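# Lower a loaded basket into the tank using the hook

## Task

With the hook, set the basket down inside the tank so it stands upright on the tank floor. Every steel bush must still be inside the basket and resting there. It counts only if it all stays that way with no help from the robot, so the hook must not be what holds the basket in place at the end.

## Robot and tools

Robot: a single UR20 arm on a base, which may be slightly tilted relative to the table. Instead of a gripper it carries a rigid steel J-hook. The hook has no motor and no sensor, so no action contains a gripper value. A load stays on the hook only through its shape, gravity and friction.

Scene frame: the origin is on the table top straight below the arm's base. +z points up, and +y is to the left when looking along +x. Results give the tool point position in metres, its orientation as a quaternion (w, x, y, z), and linear and angular velocities (m/s, rad/s). All of these are in the scene frame. The printed position can be off, more so when the arm is stretched far out.

Tool point and hook shape: the tool point is the centre of the hook's round bowl, halfway through the plate's 12 mm thickness along the tool x axis. In the tool's own axes, the shank runs along +z and curves through a half circle toward -y. The tip then returns 40 mm along -z. The bottom of the bowl is 22 mm from the tool point toward +z, and the tip's end is 40 mm toward -z. The mouth faces tool -z and is 51 mm wide at the tip. To lift, turn the hook so tool +z points roughly straight down; the mouth then faces up. The bowl takes a bar up to 40 mm thick that runs along tool x, such as a basket handle. The load comes off if the mouth is turned downward or the tip is pulled out from under the bar. A flat block about 9 cm long sticks out from the last joint's axis toward tool -y and rotates with the hook. Keep it clear of the tank and the basket. A heavy load makes the tool point sag below its target and tilt. Compare the reported pose with the one you sent, then correct.

execute_actions(actions): actions is a list of actions, run in order. Each action is a table of 0 to 15 rows. Each row runs for one control step of 1/30 s, so one action lasts 15 steps, or 0.5 s. If a table has fewer than 15 rows, its last row repeats for the remaining steps. A row is 6 plain numbers, each in [-1, 1], in this order: dx, dy, dz, rx, ry, rz. These are an offset, not an absolute pose. They are given in the tool point's own axes and measured from the tool point pose at the start of that action. For the first action of a call, that start pose is the last pose a result reported. Every row in a table is measured from that same start, never from the row before it. Scale: 1.0 equals 0.6 m for dx, dy, dz and 180 degrees for the rotation. rx, ry, rz together form one rotation vector. Example: [[[0,0,-0.1,0,0,0]]] asks for 60 mm along tool -z. An empty list moves nothing and only returns the state and camera images.

Motion details: at each step the commanded pose is clipped to at most 100 mm and 16 degrees from the measured pose. Damped inverse kinematics then drives the joints toward it, and position wins when position and orientation cannot both be met. Commands are smoothed, so the motion trails them by about 0.17 s. Joint speed and acceleration are limited, so after a big move the arm may not yet be at its target. It then continues at most to the last clipped pose, so send the remainder in the next call. "Hand target" in a result is the pose the controller is currently driving toward. A "pose unreachable" line means the clearance check, which treats any mount under the base as part of the arm, altered or blocked the command. The elbow cannot fully straighten. Joint ranges (rad): pan -3.142 to 3.142, lift -6.283 to 6.283, elbow 0.000 to 3.142, wrist 1, 2 and 3 -6.283 to 6.283. Between calls the robot keeps holding the last command.

Wrist force and Wrist torque lines give [x y z] in the end effector axes, measured at the flange. They include contact forces, the held load's weight and inertia during acceleration; the tool's own weight is already removed. Expect a fixed offset, usually within 10 N, and noise up to about 3.7 N standard deviation. Each axis saturates near 200 N. "no reading" is normal at the start.

Faults: if contact torque reaches a joint's load limit (pan and lift 678, elbow 398, each wrist 98.4 N m, with held weight included), the arm halts for 10 s, gives way to the contact, and drops the rest of the call. The same happens when an outside force on the arm, tool or load reaches 150 N. Holding a load heats the motors. A MOTOR HOT line appears from 70 °C. At 85 °C an OVER-TEMPERATURE FAULT applies the brakes, possibly for minutes. So don't hang a heavy basket still for long.

Avoid: dropping the basket, spilling bushes, letting anything fall or be pushed off the table, slamming, and hard pushes. Lower the basket gently until it sits on the tank floor. Then move the tip out from under the handle so the basket rests on its own. Occasionally an outside disturbance briefly nudges a loose object.

zoom_image(camera, region): camera is one of cam_head_left, cam_head_right, cam_high, cam_low (all 672x504) or cam_wrist (504x504, fisheye). region is [x0, y0, x1, y1] in pixels of that camera's latest image, with the origin at the top-left. It may be at most 504 by 504. It returns a closer, more detailed view and does not move the robot.

read_manual(section): returns only the URDF licence texts ("licences"). It does not move anything.

finished_scene(scene): pass the current scene's number as an integer. It ends that scene for good after the robot has held the last command, and reports whether the goal was met. Call it only once the basket rests by itself in the tank.

Each tool is called after "Request:" as a command line: name --argument value for each argument, lists and objects as JSON in quotes; but a table of rows of numbers goes row by row, as --pt "numbers of a row", without its own name.

## Session

Request:
execute_actions --actions '[]'

Scene clock: 0.00 s.
end_effector_position=(+1.1024, -0.0448, +0.3130) end_effector_quat_wxyz=(+0.257, -0.194, +0.847, +0.424) end_effector_velocity=(-0.000, +0.001, -0.001) end_effector_angular_velocity=(+0.001, +0.002, +0.001)
Joint positions: [-0.485 -1.199  1.911 -1.966 -0.556 -2.706]
Joint velocities: [ 0.001  0.001 -0.     0.001 -0.     0.   ]
Motor temperatures (°C, as the motors report them): [25 26 24 28 30 28]
Wrist force (N, on the end effector, along its own x y z axes, offset not removed): no reading
Wrist torque (N m, same axes, about the end effector's origin, offset not removed): no reading
Hand target: +1.102, -0.045, +0.313; +0.257, -0.194, +0.847, +0.424

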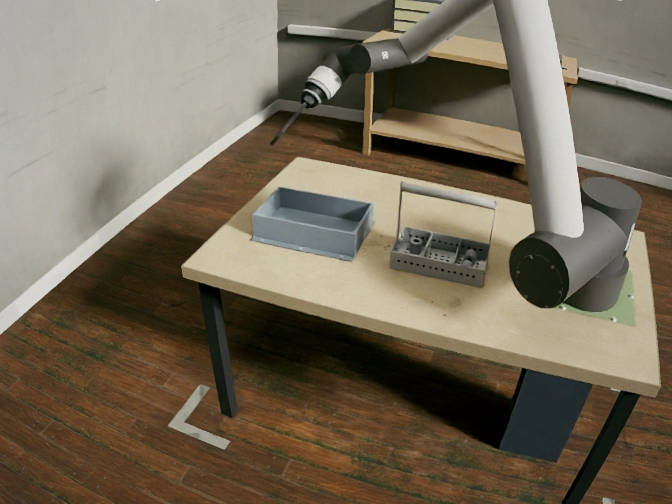

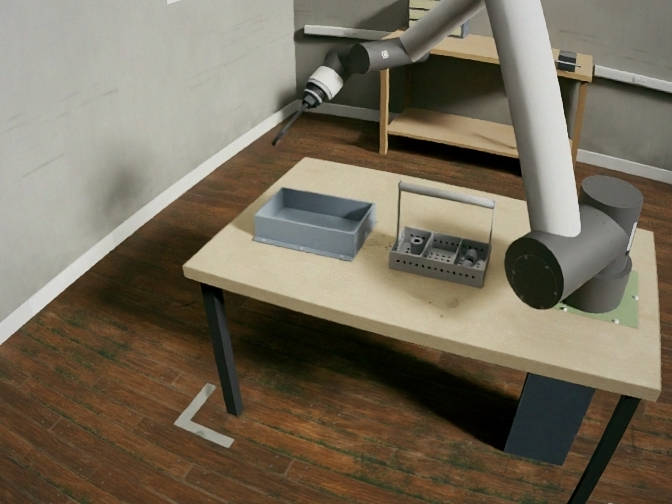

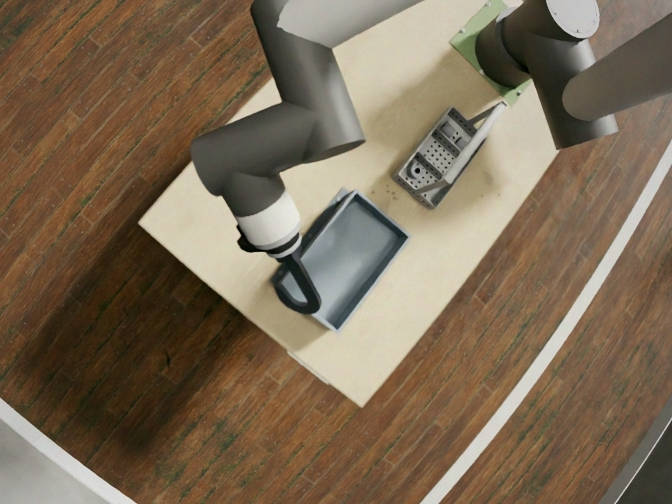

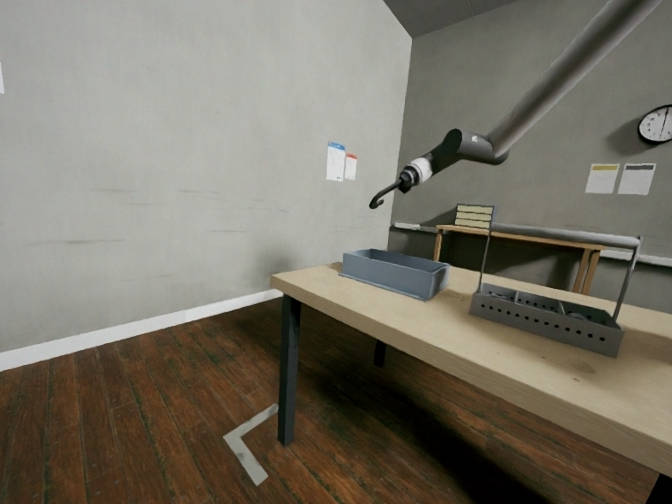

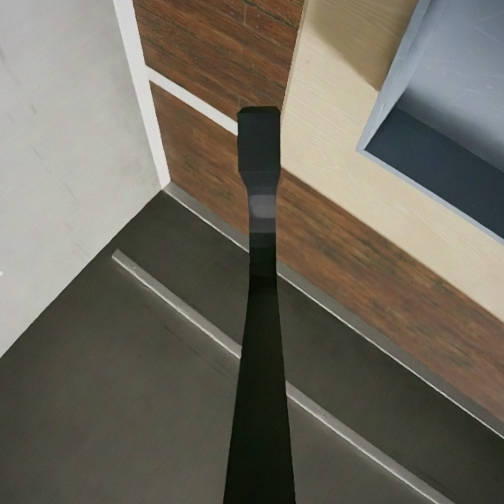

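Request:
zoom_image --camera "cam_head_left" --region '[230, 160, 520, 310]'

Request:
zoom_image --camera "cam_high" --region '[260, 80, 540, 340]'

Request:
zoom_image --camera "cam_low" --region '[320, 180, 672, 370]'

Region (230, 160, 520, 310) of cam_head_left's 672x504 image, scaled by 1.738, with more detail than that image has; it fills the top 261 rows of this view, and the rest is white.

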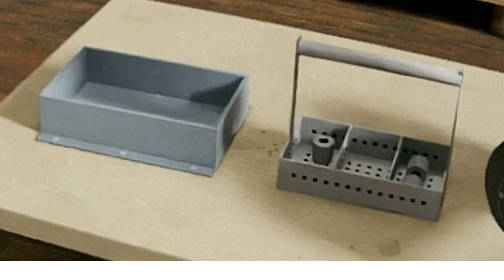

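Region (260, 80, 540, 340) of cam_high's 672x504 image, scaled by 1.800, with more detail than that image has; it fills the top 468 rows of this view, and the rest is white.

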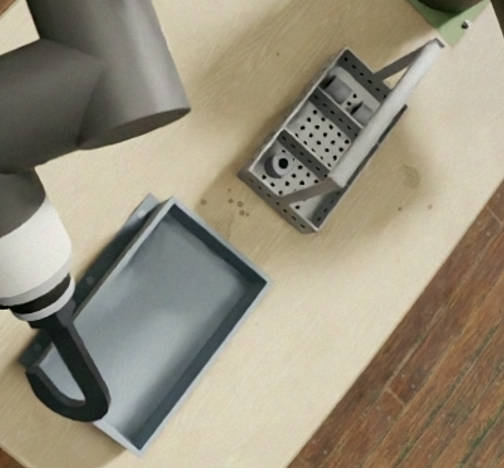

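Region (320, 180, 672, 370) of cam_low's 672x504 image, scaled by 1.432, with more detail than that image has; it fills the top 272 rows of this view, and the rest is white.

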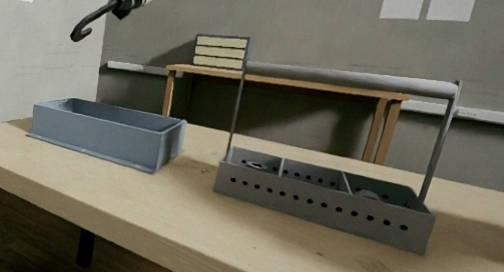

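Request:
execute_actions --actions '[[[0.01,0.04,-0.01,0.02,0.012,0.009],[0.02,0.08,-0.02,0.04,0.024,0.018],[0.03,0.12,-0.03,0.06,0.036,0.027],[0.04,0.16,-0.04,0.08,0.048,0.037],[0.045,0.18,-0.05,0.1,0.06,0.046],[0.045,0.18,-0.05,0.12,0.073,0.055],[0.045,0.18,-0.05,0.14,0.085,0.064],[0.045,0.18,-0.05,0.16,0.097,0.073]],[[0,0.01,0,0.02,0.012,0.009],[0,0.02,0,0.04,0.024,0.018],[0,0.03,0,0.06,0.036,0.027],[0,0.04,0,0.08,0.048,0.037],[0,0.05,0,0.1,0.06,0.046],[0,0.06,0,0.12,0.073,0.055],[0,0.06,0,0.14,0.085,0.064]]]'

Scene clock: 3.63 s.
end_effector_position=(+1.0086, +0.0196, +0.3989) end_effector_quat_wxyz=(+0.012, -0.009, +1.000, +0.009) end_effector_velocity=(-0.010, -0.002, -0.025) end_effector_angular_velocity=(-0.222, +0.220, -0.138)
Joint positions: [-0.134 -1.373  1.841 -2.06  -1.539 -1.748]
Joint velocities: [ 0.091  0.083 -0.104  0.198 -0.259  0.223]
Motor temperatures (°C, as the motors report them): [25 26 24 28 30 28]
Wrist force (N, on the end effector, along its own x y z axes, offset not removed): [1.2 5.5 4.4]
Wrist torque (N m, same axes, about the end effector's origin, offset not removed): [1.49 -0.20 0.29]
Hand target: +1.008, +0.019, +0.397; +0.003, -0.003, +1.000, +0.000
Off the commanded pose: 0.002 m, 2 deg.

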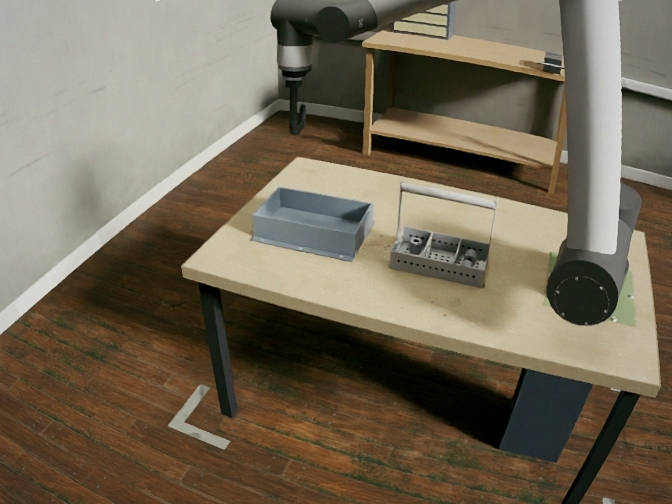

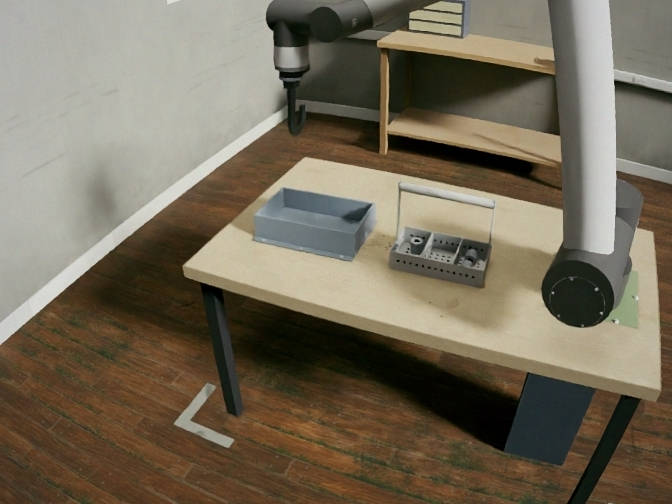

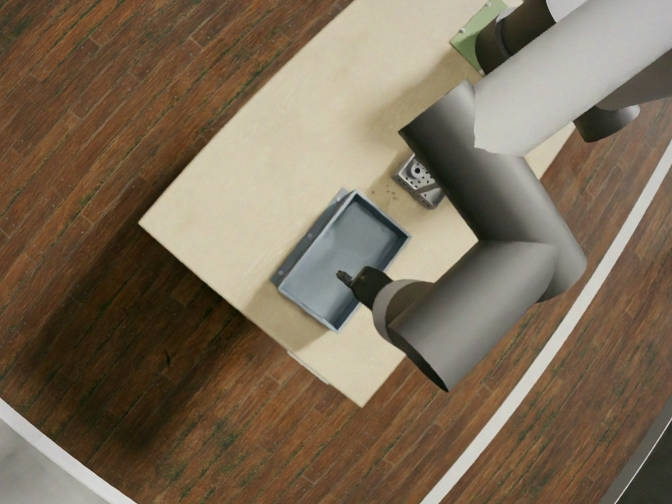

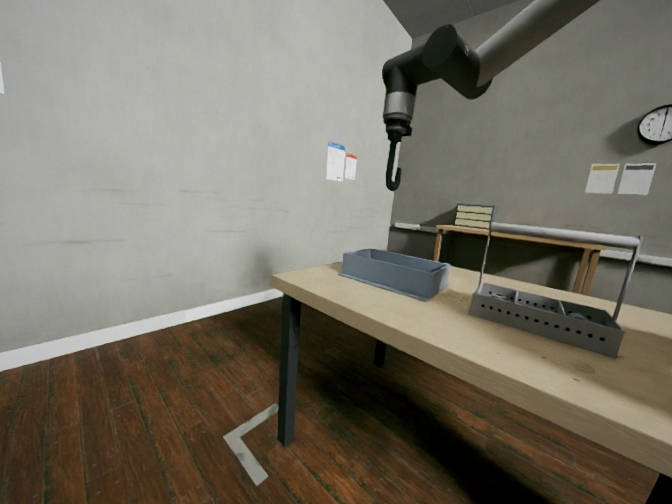

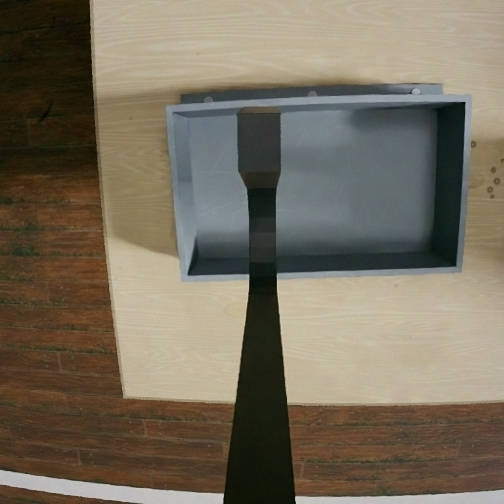

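Request:
execute_actions --actions '[[[0.02,0.004,-0.002,0,0,0],[0.045,0.009,-0.004,0,0,0],[0.075,0.015,-0.007,0,0,0],[0.105,0.021,-0.01,0,0,0],[0.135,0.027,-0.013,0,0,0],[0.165,0.033,-0.016,0,0,0],[0.195,0.039,-0.019,0,0,0],[0.225,0.045,-0.022,0,0,0],[0.255,0.051,-0.025,0,0,0],[0.285,0.057,-0.028,0,0,0],[0.315,0.063,-0.031,0,0,0],[0.345,0.069,-0.034,0,0,0],[0.375,0.075,-0.037,0,0,0],[0.405,0.081,-0.04,0,0,0],[0.435,0.087,-0.043,0,0,0]],[[0.03,0.006,-0.003,0,0,0],[0.06,0.012,-0.006,0,0,0],[0.09,0.018,-0.009,0,0,0],[0.12,0.024,-0.012,0,0,0],[0.15,0.03,-0.015,0,0,0],[0.18,0.036,-0.018,0,0,0],[0.21,0.042,-0.021,0,0,0],[0.24,0.048,-0.024,0,0,0],[0.27,0.054,-0.027,0,0,0],[0.3,0.06,-0.03,0,0,0],[0.33,0.066,-0.033,0,0,0],[0.36,0.072,-0.036,0,0,0],[0.39,0.078,-0.039,0,0,0],[0.41,0.082,-0.041,0,0,0],[0.42,0.084,-0.042,0,0,0]],[[0.05,0.01,-0.005,0,0,0],[0.08,0.016,-0.008,0,0,0],[0.1,0.02,-0.01,0,0,0]]]'

Scene clock: 6.57 s.
end_effector_position=(+0.5550, +0.1042, +0.4218) end_effector_quat_wxyz=(+0.010, -0.009, +1.000, +0.009) end_effector_velocity=(-0.004, +0.000, +0.002) end_effector_angular_velocity=(-0.000, -0.002, -0.000)
Joint positions: [-0.112 -1.945  2.312 -1.954 -1.54  -1.726]
Joint velocities: [-0.001 -0.007  0.002  0.004  0.    -0.   ]
Motor temperatures (°C, as the motors report them): [25 26 24 28 30 28]
Wrist force (N, on the end effector, along its own x y z axes, offset not removed): [2.7 3.1 3.5]
Wrist torque (N m, same axes, about the end effector's origin, offset not removed): [0.91 -0.44 0.16]
Hand target: +0.555, +0.104, +0.422; +0.010, -0.009, +1.000, +0.009
Off the commanded pose: 0.000 m, 0 deg.

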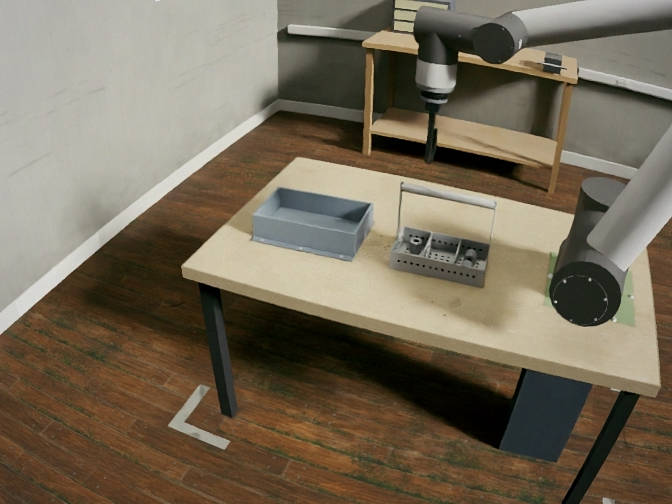

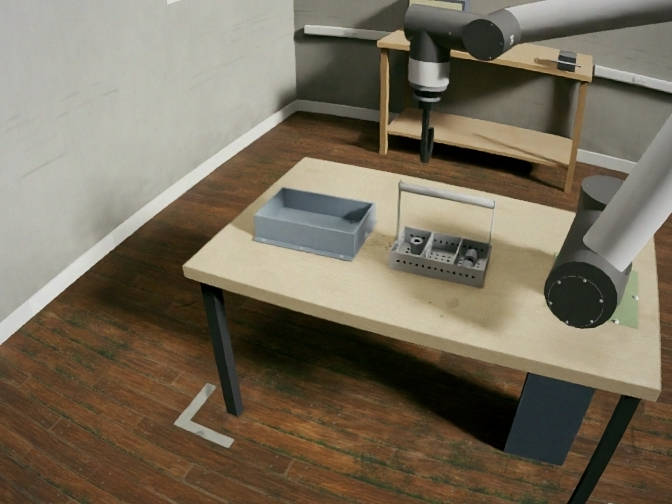

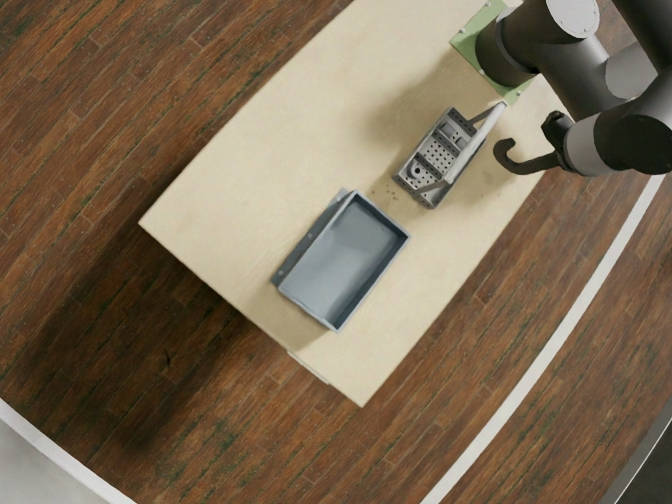

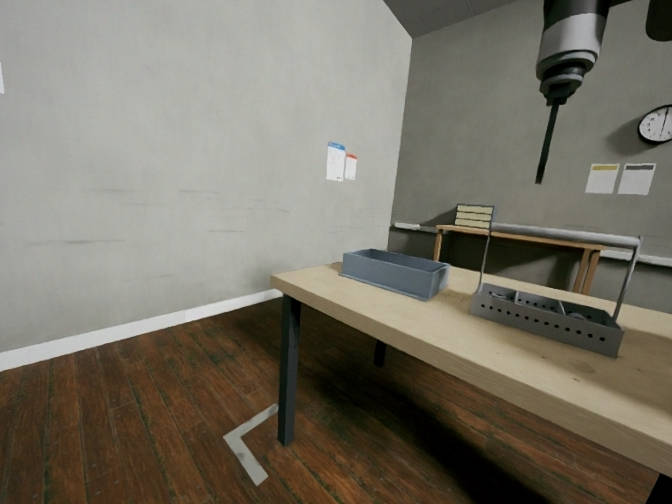

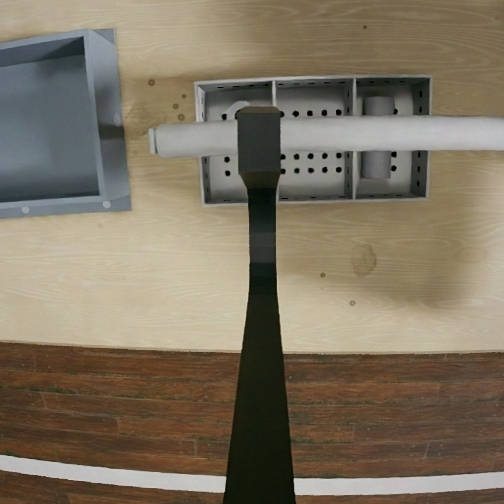

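Request:
zoom_image --camera "cam_wrist" --region '[130, 50, 504, 230]'

Request:
zoom_image --camera "cam_head_left" --region '[370, 80, 520, 300]'

Region (130, 50, 504, 230) of cam_wrist's 504x504 image, scaled by 1.348, with more detail than that image has; it fills the top 243 rows of this view, and the rest is white.

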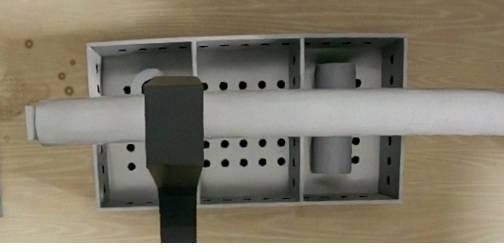

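Region (370, 80, 520, 300) of cam_head_left's 672x504 image, scaled by 2.291, with more detail than that image has; it fills the left 344 columns of this view, and the rest is white.

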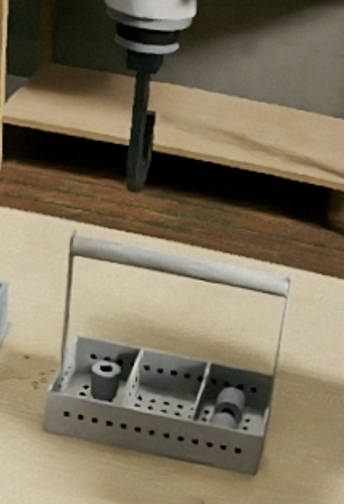

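Request:
execute_actions --actions '[[[0.02,0.012,0,0.001,0.001,-0.002],[0.04,0.024,0,0.002,0.002,-0.004],[0.06,0.036,0,0.003,0.003,-0.006],[0.08,0.048,0,0.004,0.004,-0.008],[0.1,0.06,0.01,0.005,0.005,-0.01],[0.12,0.072,0.03,0.0057,0.0064,-0.013],[0.14,0.084,0.05,0.0057,0.0064,-0.013],[0.155,0.093,0.08,0.0057,0.0064,-0.013],[0.16,0.096,0.11,0.0057,0.0064,-0.013],[0.16,0.096,0.14,0.0057,0.0064,-0.013],[0.16,0.096,0.17,0.0057,0.0064,-0.013],[0.16,0.096,0.19,0.0057,0.0064,-0.013],[0.16,0.096,0.205,0.0057,0.0064,-0.013]]]'

Scene clock: 9.30 s.
end_effector_position=(+0.4578, +0.1591, +0.3216) end_effector_quat_wxyz=(-0.003, -0.030, +1.000, +0.001) end_effector_velocity=(-0.022, +0.032, -0.258) end_effector_angular_velocity=(-0.009, -0.027, +0.005)
Joint positions: [-0.001 -1.988  2.48  -2.056 -1.56  -1.656]
Joint velocities: [ 0.081  0.206  0.315 -0.549 -0.008  0.077]
Motor temperatures (°C, as the motors report them): [25 26 24 28 30 28]
Wrist force (N, on the end effector, along its own x y z axes, offset not removed): [5.2 5.0 12.9]
Wrist torque (N m, same axes, about the end effector's origin, offset not removed): [1.50 -0.82 0.05]
Hand target: +0.458, +0.162, +0.300; -0.001, -0.030, +1.000, +0.000
Off the commanded pose: 0.024 m, 0 deg.

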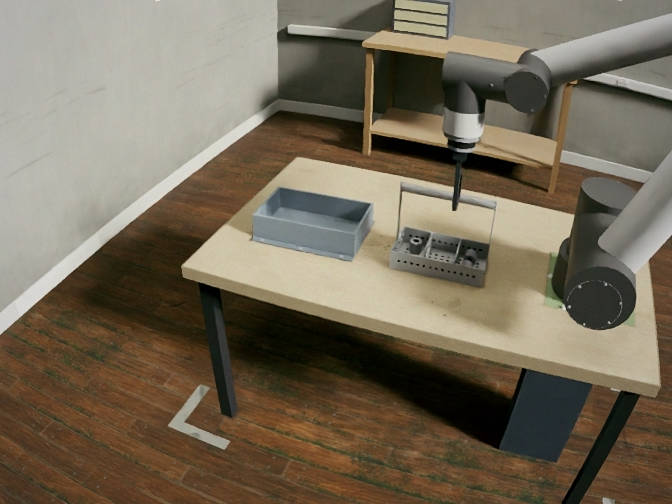

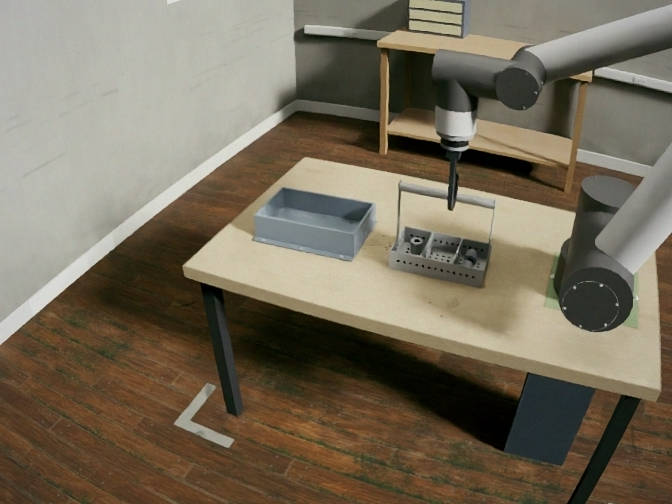

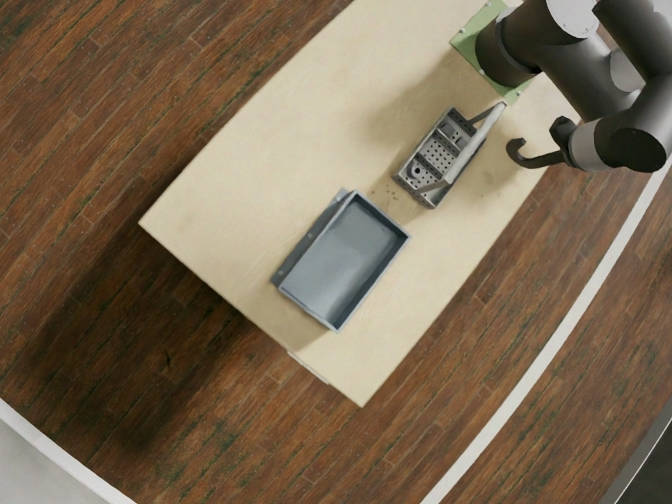

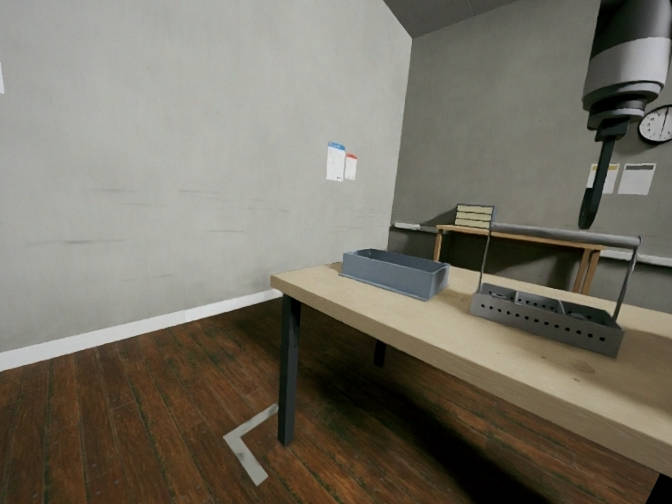

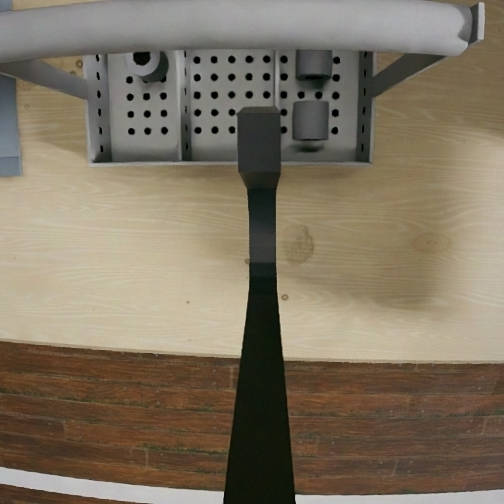

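Request:
execute_actions --actions '[]'

Scene clock: 9.50 s.
end_effector_position=(+0.4577, +0.1616, +0.3019) end_effector_quat_wxyz=(-0.001, -0.030, +1.000, +0.001) end_effector_velocity=(+0.000, +0.003, -0.021) end_effector_angular_velocity=(-0.001, -0.005, -0.000)
Joint positions: [ 0.005 -1.969  2.503 -2.103 -1.561 -1.65 ]
Joint velocities: [ 0.007  0.021  0.025 -0.051 -0.001  0.008]
Motor temperatures (°C, as the motors report them): [25 26 24 28 30 28]
Wrist force (N, on the end effector, along its own x y z axes, offset not removed): [2.3 0.6 2.6]
Wrist torque (N m, same axes, about the end effector's origin, offset not removed): [0.31 -0.48 0.14]
Hand target: +0.458, +0.162, +0.300; -0.001, -0.030, +1.000, +0.000
Off the commanded pose: 0.005 m, 0 deg.

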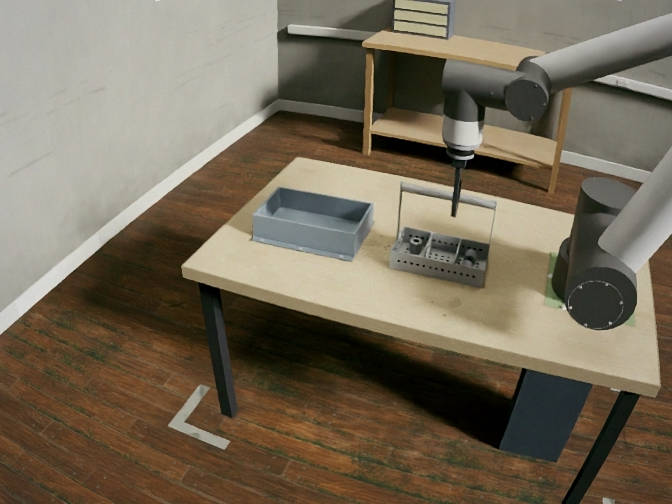

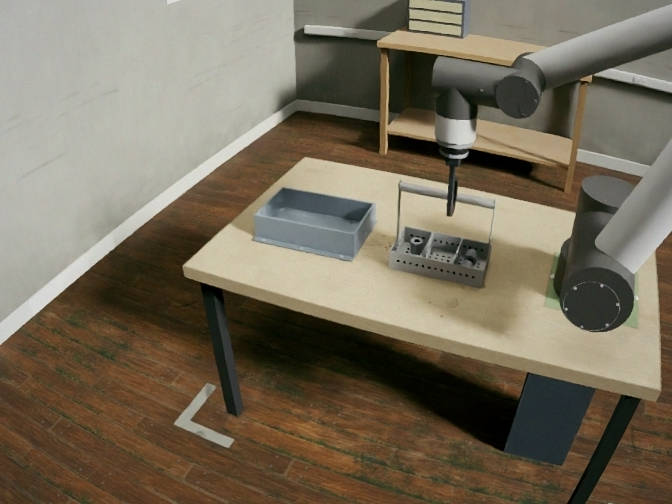

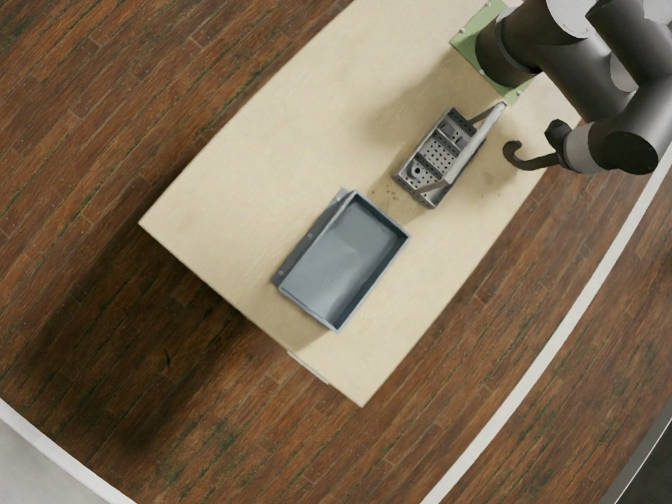

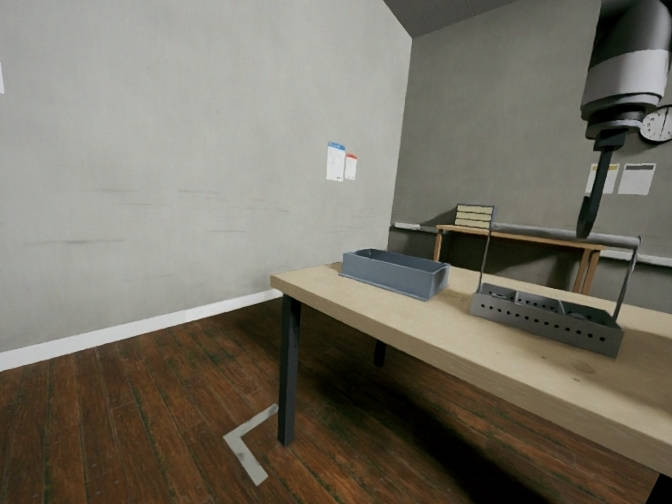

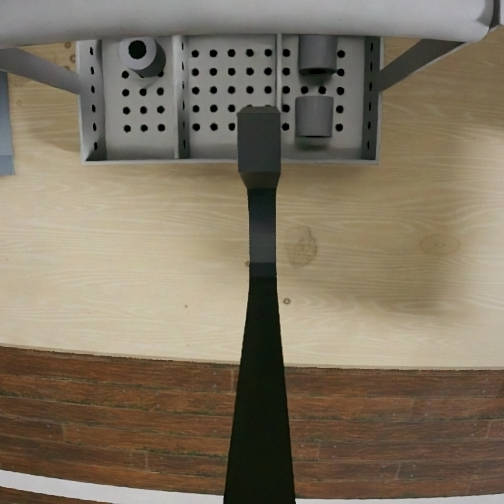

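Request:
execute_actions --actions '[[[-0.003,0,0.02,0,0,0],[-0.006,0,0.04,0,0,0],[-0.009,0,0.06,0,0,0],[-0.012,0,0.08,0,0,0],[-0.015,0,0.1,0,0,0],[-0.018,0,0.12,0,0,0],[-0.021,0,0.14,0,0,0],[-0.024,0,0.16,0,0,0],[-0.027,0,0.175,0,0,0],[-0.027,0,0.187,0,0,0],[-0.027,0,0.195,0,0,0]]]'

Scene clock: 11.87 s.
end_effector_position=(+0.4692, +0.1622, +0.1931) end_effector_quat_wxyz=(-0.003, -0.030, +1.000, +0.001) end_effector_velocity=(+0.041, +0.003, -0.091) end_effector_angular_velocity=(-0.006, -0.030, -0.002)
Joint positions: [ 0.009 -1.807  2.607 -2.365 -1.559 -1.647]
Joint velocities: [ 0.014  0.209  0.063 -0.302 -0.006  0.017]
Motor temperatures (°C, as the motors report them): [25 26 24 28 30 28]
Wrist force (N, on the end effector, along its own x y z axes, offset not removed): [0.2 1.1 7.4]
Wrist torque (N m, same axes, about the end effector's origin, offset not removed): [0.63 -0.08 0.23]
Hand target: +0.473, +0.162, +0.186; -0.002, -0.030, +1.000, +0.001
Off the commanded pose: 0.009 m, 0 deg.

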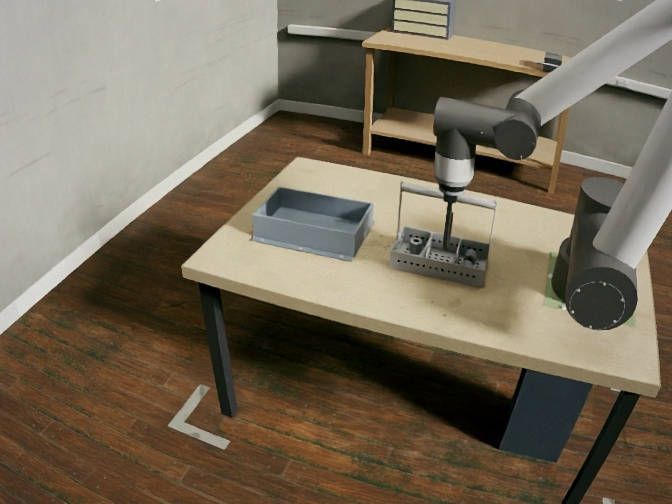

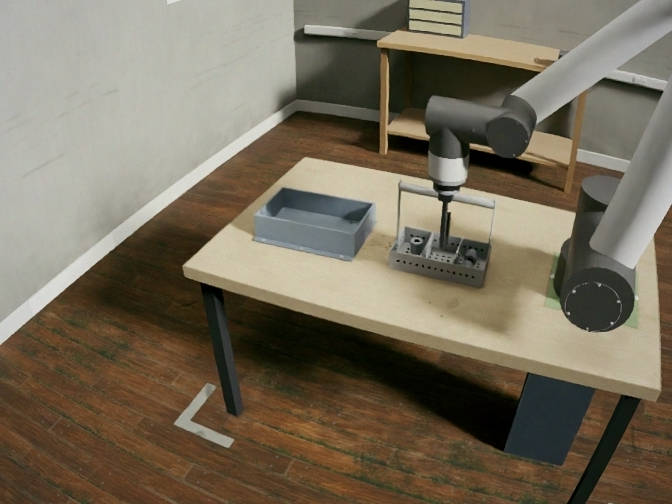

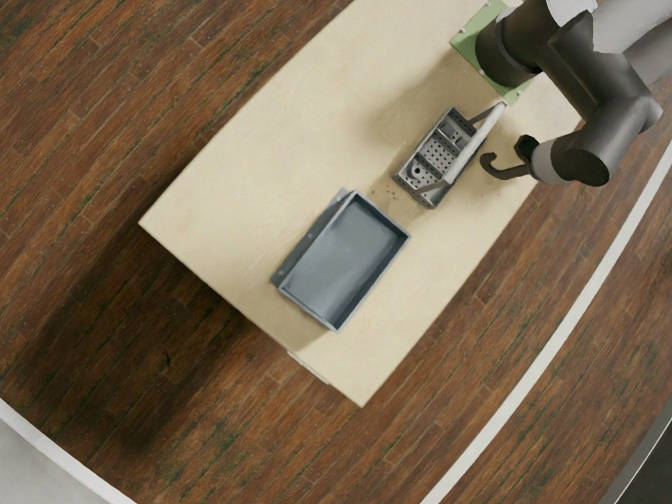

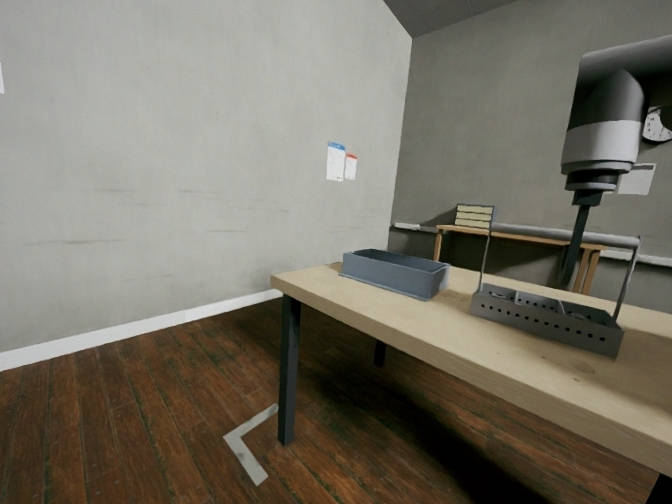

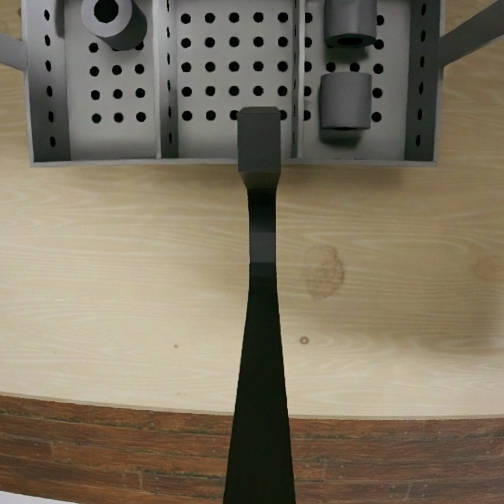

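Request:
zoom_image --camera "cam_low" --region '[460, 140, 672, 370]'

Request:
zoom_image --camera "cam_head_left" --region '[380, 140, 520, 300]'

Region (460, 140, 672, 370) of cam_low's 672x504 image, scaled by 2.191, with more detail than that image has; it fills the left 465 columns of this view, and the rest is white.

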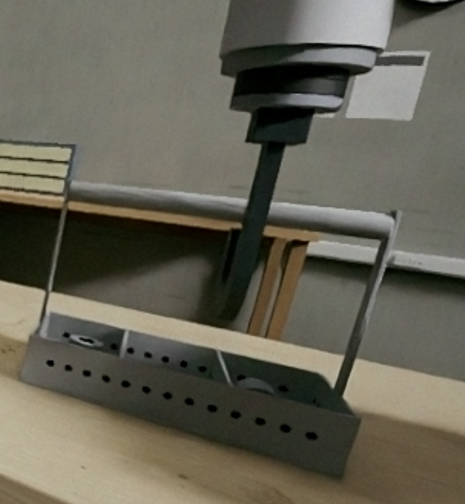

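Region (380, 140, 520, 300) of cam_head_left's 672x504 image, scaled by 3.150, with more detail than that image has; it fills the left 441 columns of this view, and the rest is white.

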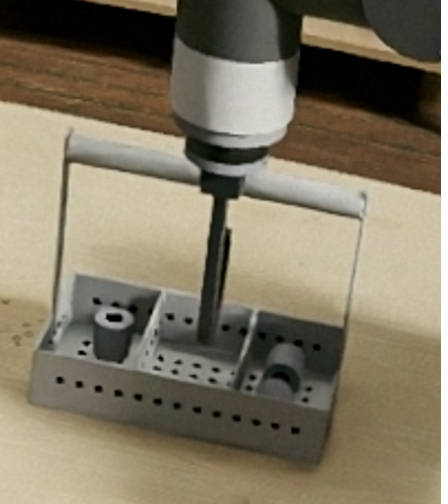

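Request:
execute_actions --actions '[[[-0.003,0,0.01,0,0,0],[-0.006,-0.005,0.02,0,0,0],[-0.008,-0.012,0.027,0,0,0],[-0.008,-0.022,0.027,0,0,0],[-0.008,-0.032,0.027,0,0,0],[-0.008,-0.042,0.027,0,0,0],[-0.008,-0.052,0.027,0,0,0],[-0.008,-0.06,0.027,0,0,0],[-0.008,-0.066,0.027,0,0,0],[-0.008,-0.07,0.027,0,0,0]]]'

Request:
zoom_image --camera "cam_low" --region '[460, 140, 672, 370]'

Scene clock: 13.07 s.
end_effector_position=(+0.4762, +0.1225, +0.1769) end_effector_quat_wxyz=(-0.003, -0.030, +1.000, +0.001) end_effector_velocity=(+0.003, -0.024, -0.001) end_effector_angular_velocity=(+0.004, +0.000, +0.001)
Joint positions: [-0.076 -1.791  2.63  -2.403 -1.56  -1.731]
Joint velocities: [-0.056 -0.007  0.007  0.001  0.004 -0.057]
Motor temperatures (°C, as the motors report them): [25 26 24 28 30 28]
Wrist force (N, on the end effector, along its own x y z axes, offset not removed): [4.4 1.9 1.7]
Wrist torque (N m, same axes, about the end effector's origin, offset not removed): [0.71 -0.84 0.10]
Hand target: +0.476, +0.121, +0.177; -0.003, -0.030, +1.000, +0.001
Off the commanded pose: 0.002 m, 0 deg.

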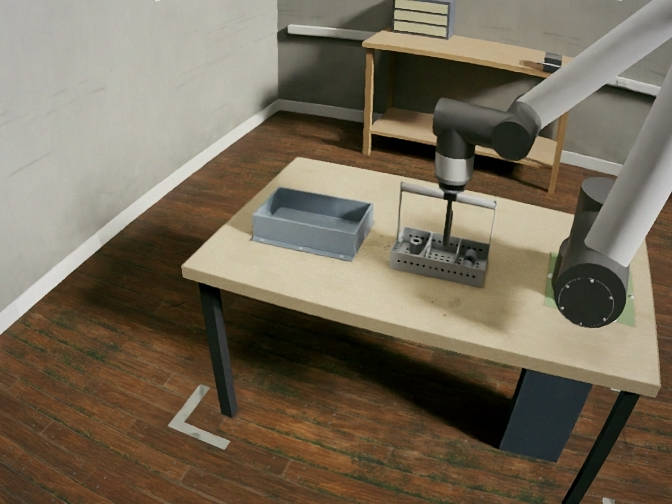

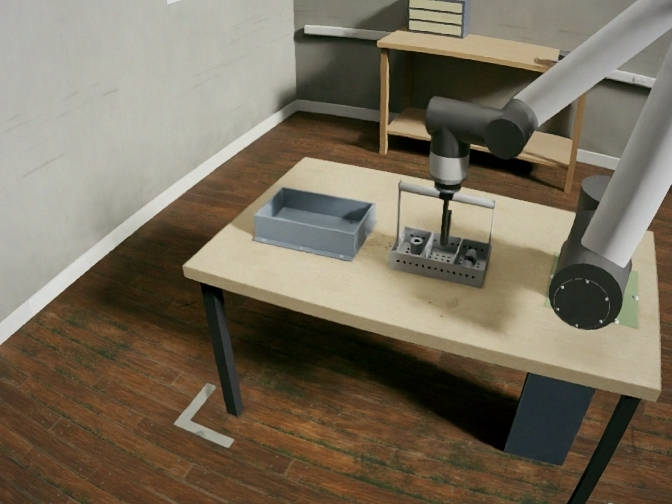

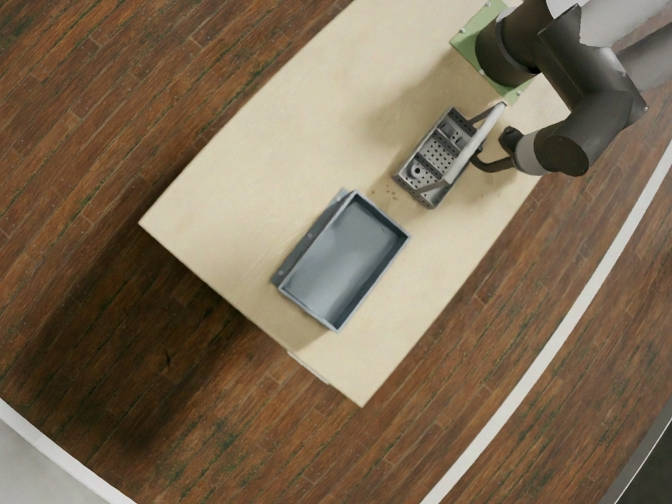

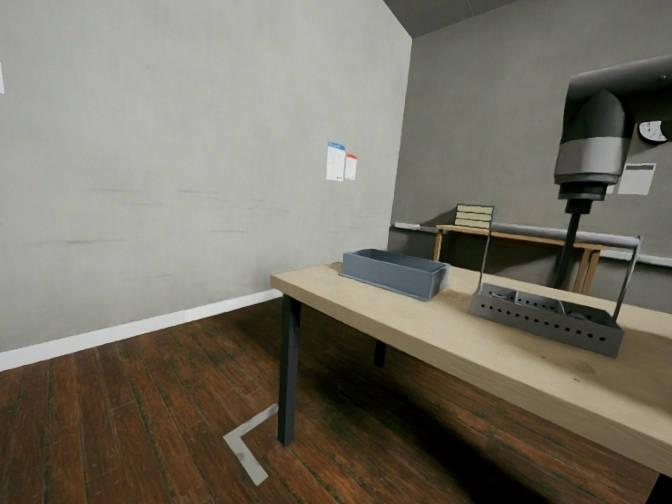

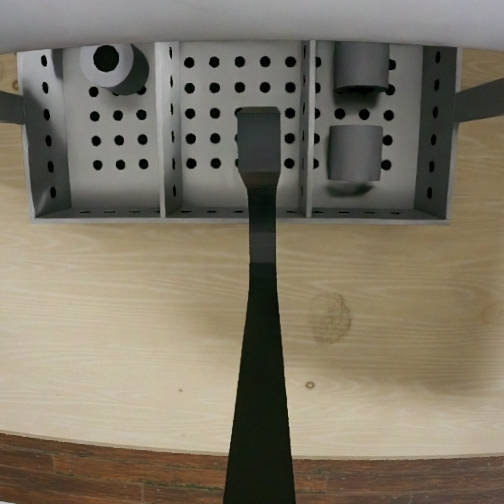

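Region (460, 140, 672, 370) of cam_low's 672x504 image, scaled by 2.191, with more detail than that image has; it fills the left 465 columns of this view, and the rest is white.

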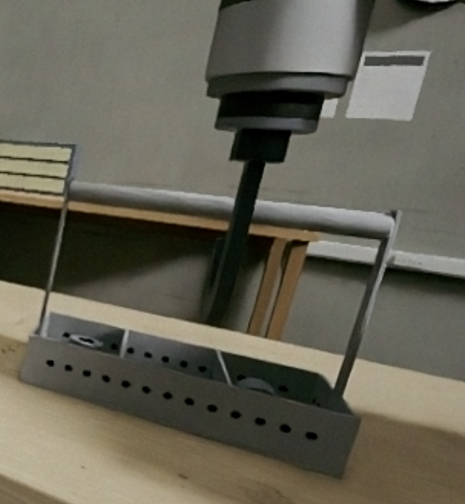

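Request:
execute_actions --actions '[[[0,-0.01,0,0,0,0],[0,-0.022,0,0,0,0],[0,-0.035,0,0,0,0],[0,-0.048,0,0,0,0],[0,-0.061,0,0,0,0],[0,-0.074,0,0,0,0],[0,-0.087,0,0,0,0],[0,-0.097,0,0,0,0],[0,-0.104,0,0,0,0],[0,-0.108,0,0,0,0]]]'

Request:
zoom_image --camera "cam_low" --region '[460, 140, 672, 370]'

Scene clock: 14.67 s.
end_effector_position=(+0.4798, +0.0602, +0.1769) end_effector_quat_wxyz=(-0.003, -0.029, +1.000, +0.001) end_effector_velocity=(+0.004, -0.031, -0.000) end_effector_angular_velocity=(+0.008, -0.001, +0.003)
Joint positions: [-0.21  -1.811  2.643 -2.395 -1.562 -1.864]
Joint velocities: [-0.073 -0.005  0.004  0.003  0.007 -0.076]
Motor temperatures (°C, as the motors report them): [25 26 24 28 30 28]
Wrist force (N, on the end effector, along its own x y z axes, offset not removed): [0.5 0.0 2.7]
Wrist torque (N m, same axes, about the end effector's origin, offset not removed): [0.40 -0.15 0.34]
Hand target: +0.480, +0.058, +0.177; -0.003, -0.029, +1.000, +0.001
Off the commanded pose: 0.002 m, 0 deg.

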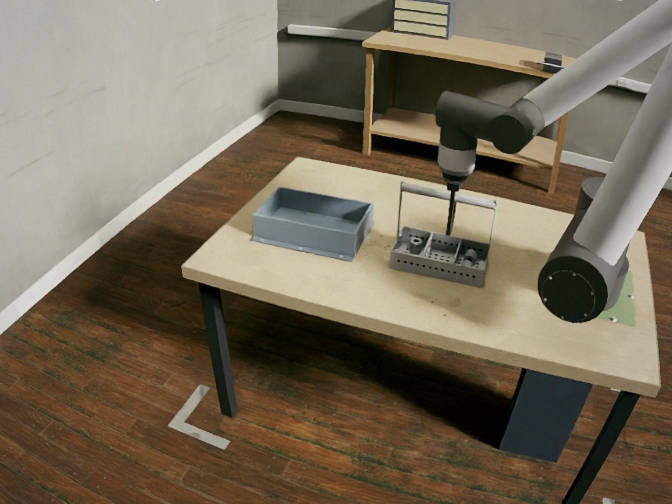

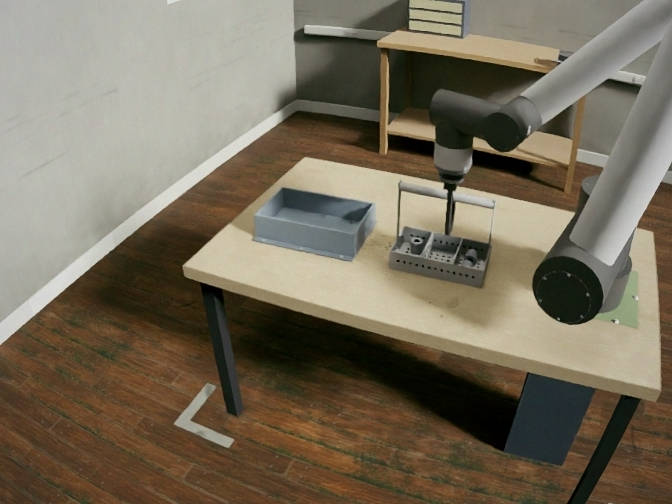

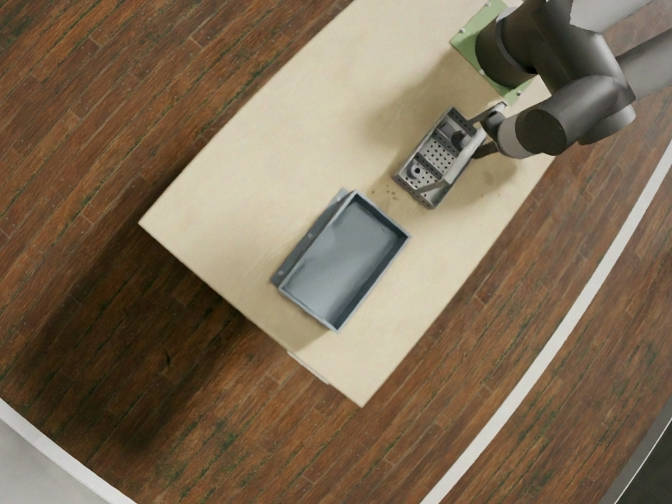

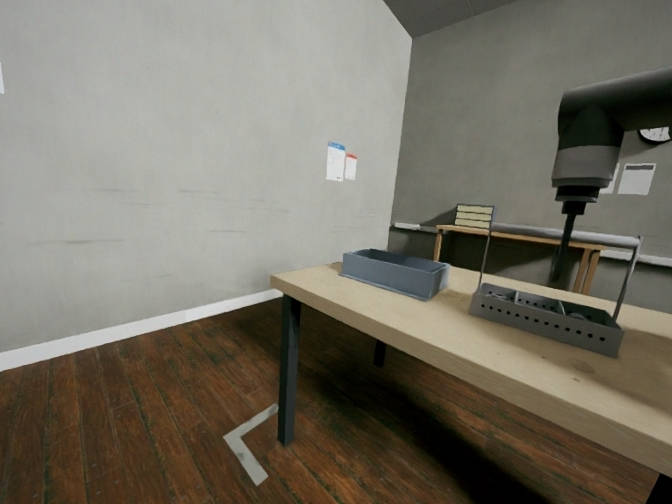

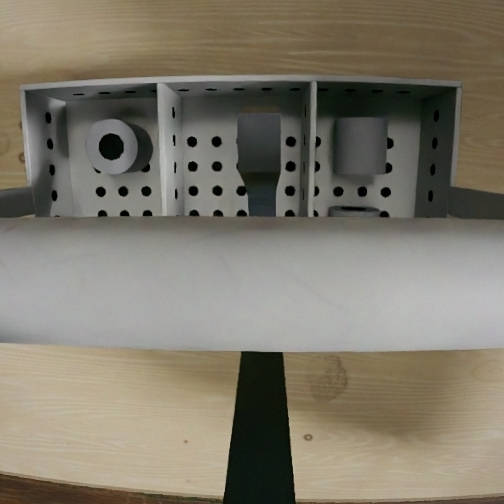

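Region (460, 140, 672, 370) of cam_low's 672x504 image, scaled by 2.191, with more detail than that image has; it fills the left 465 columns of this view, and the rest is white.

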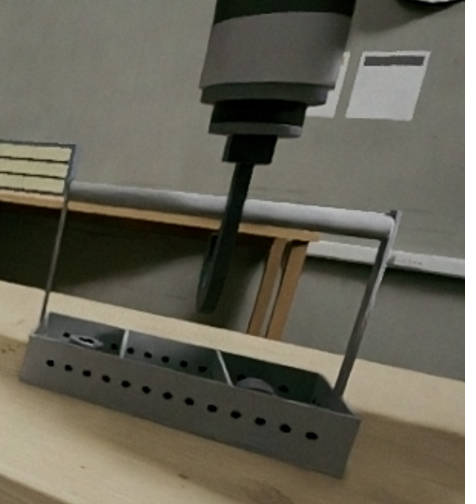

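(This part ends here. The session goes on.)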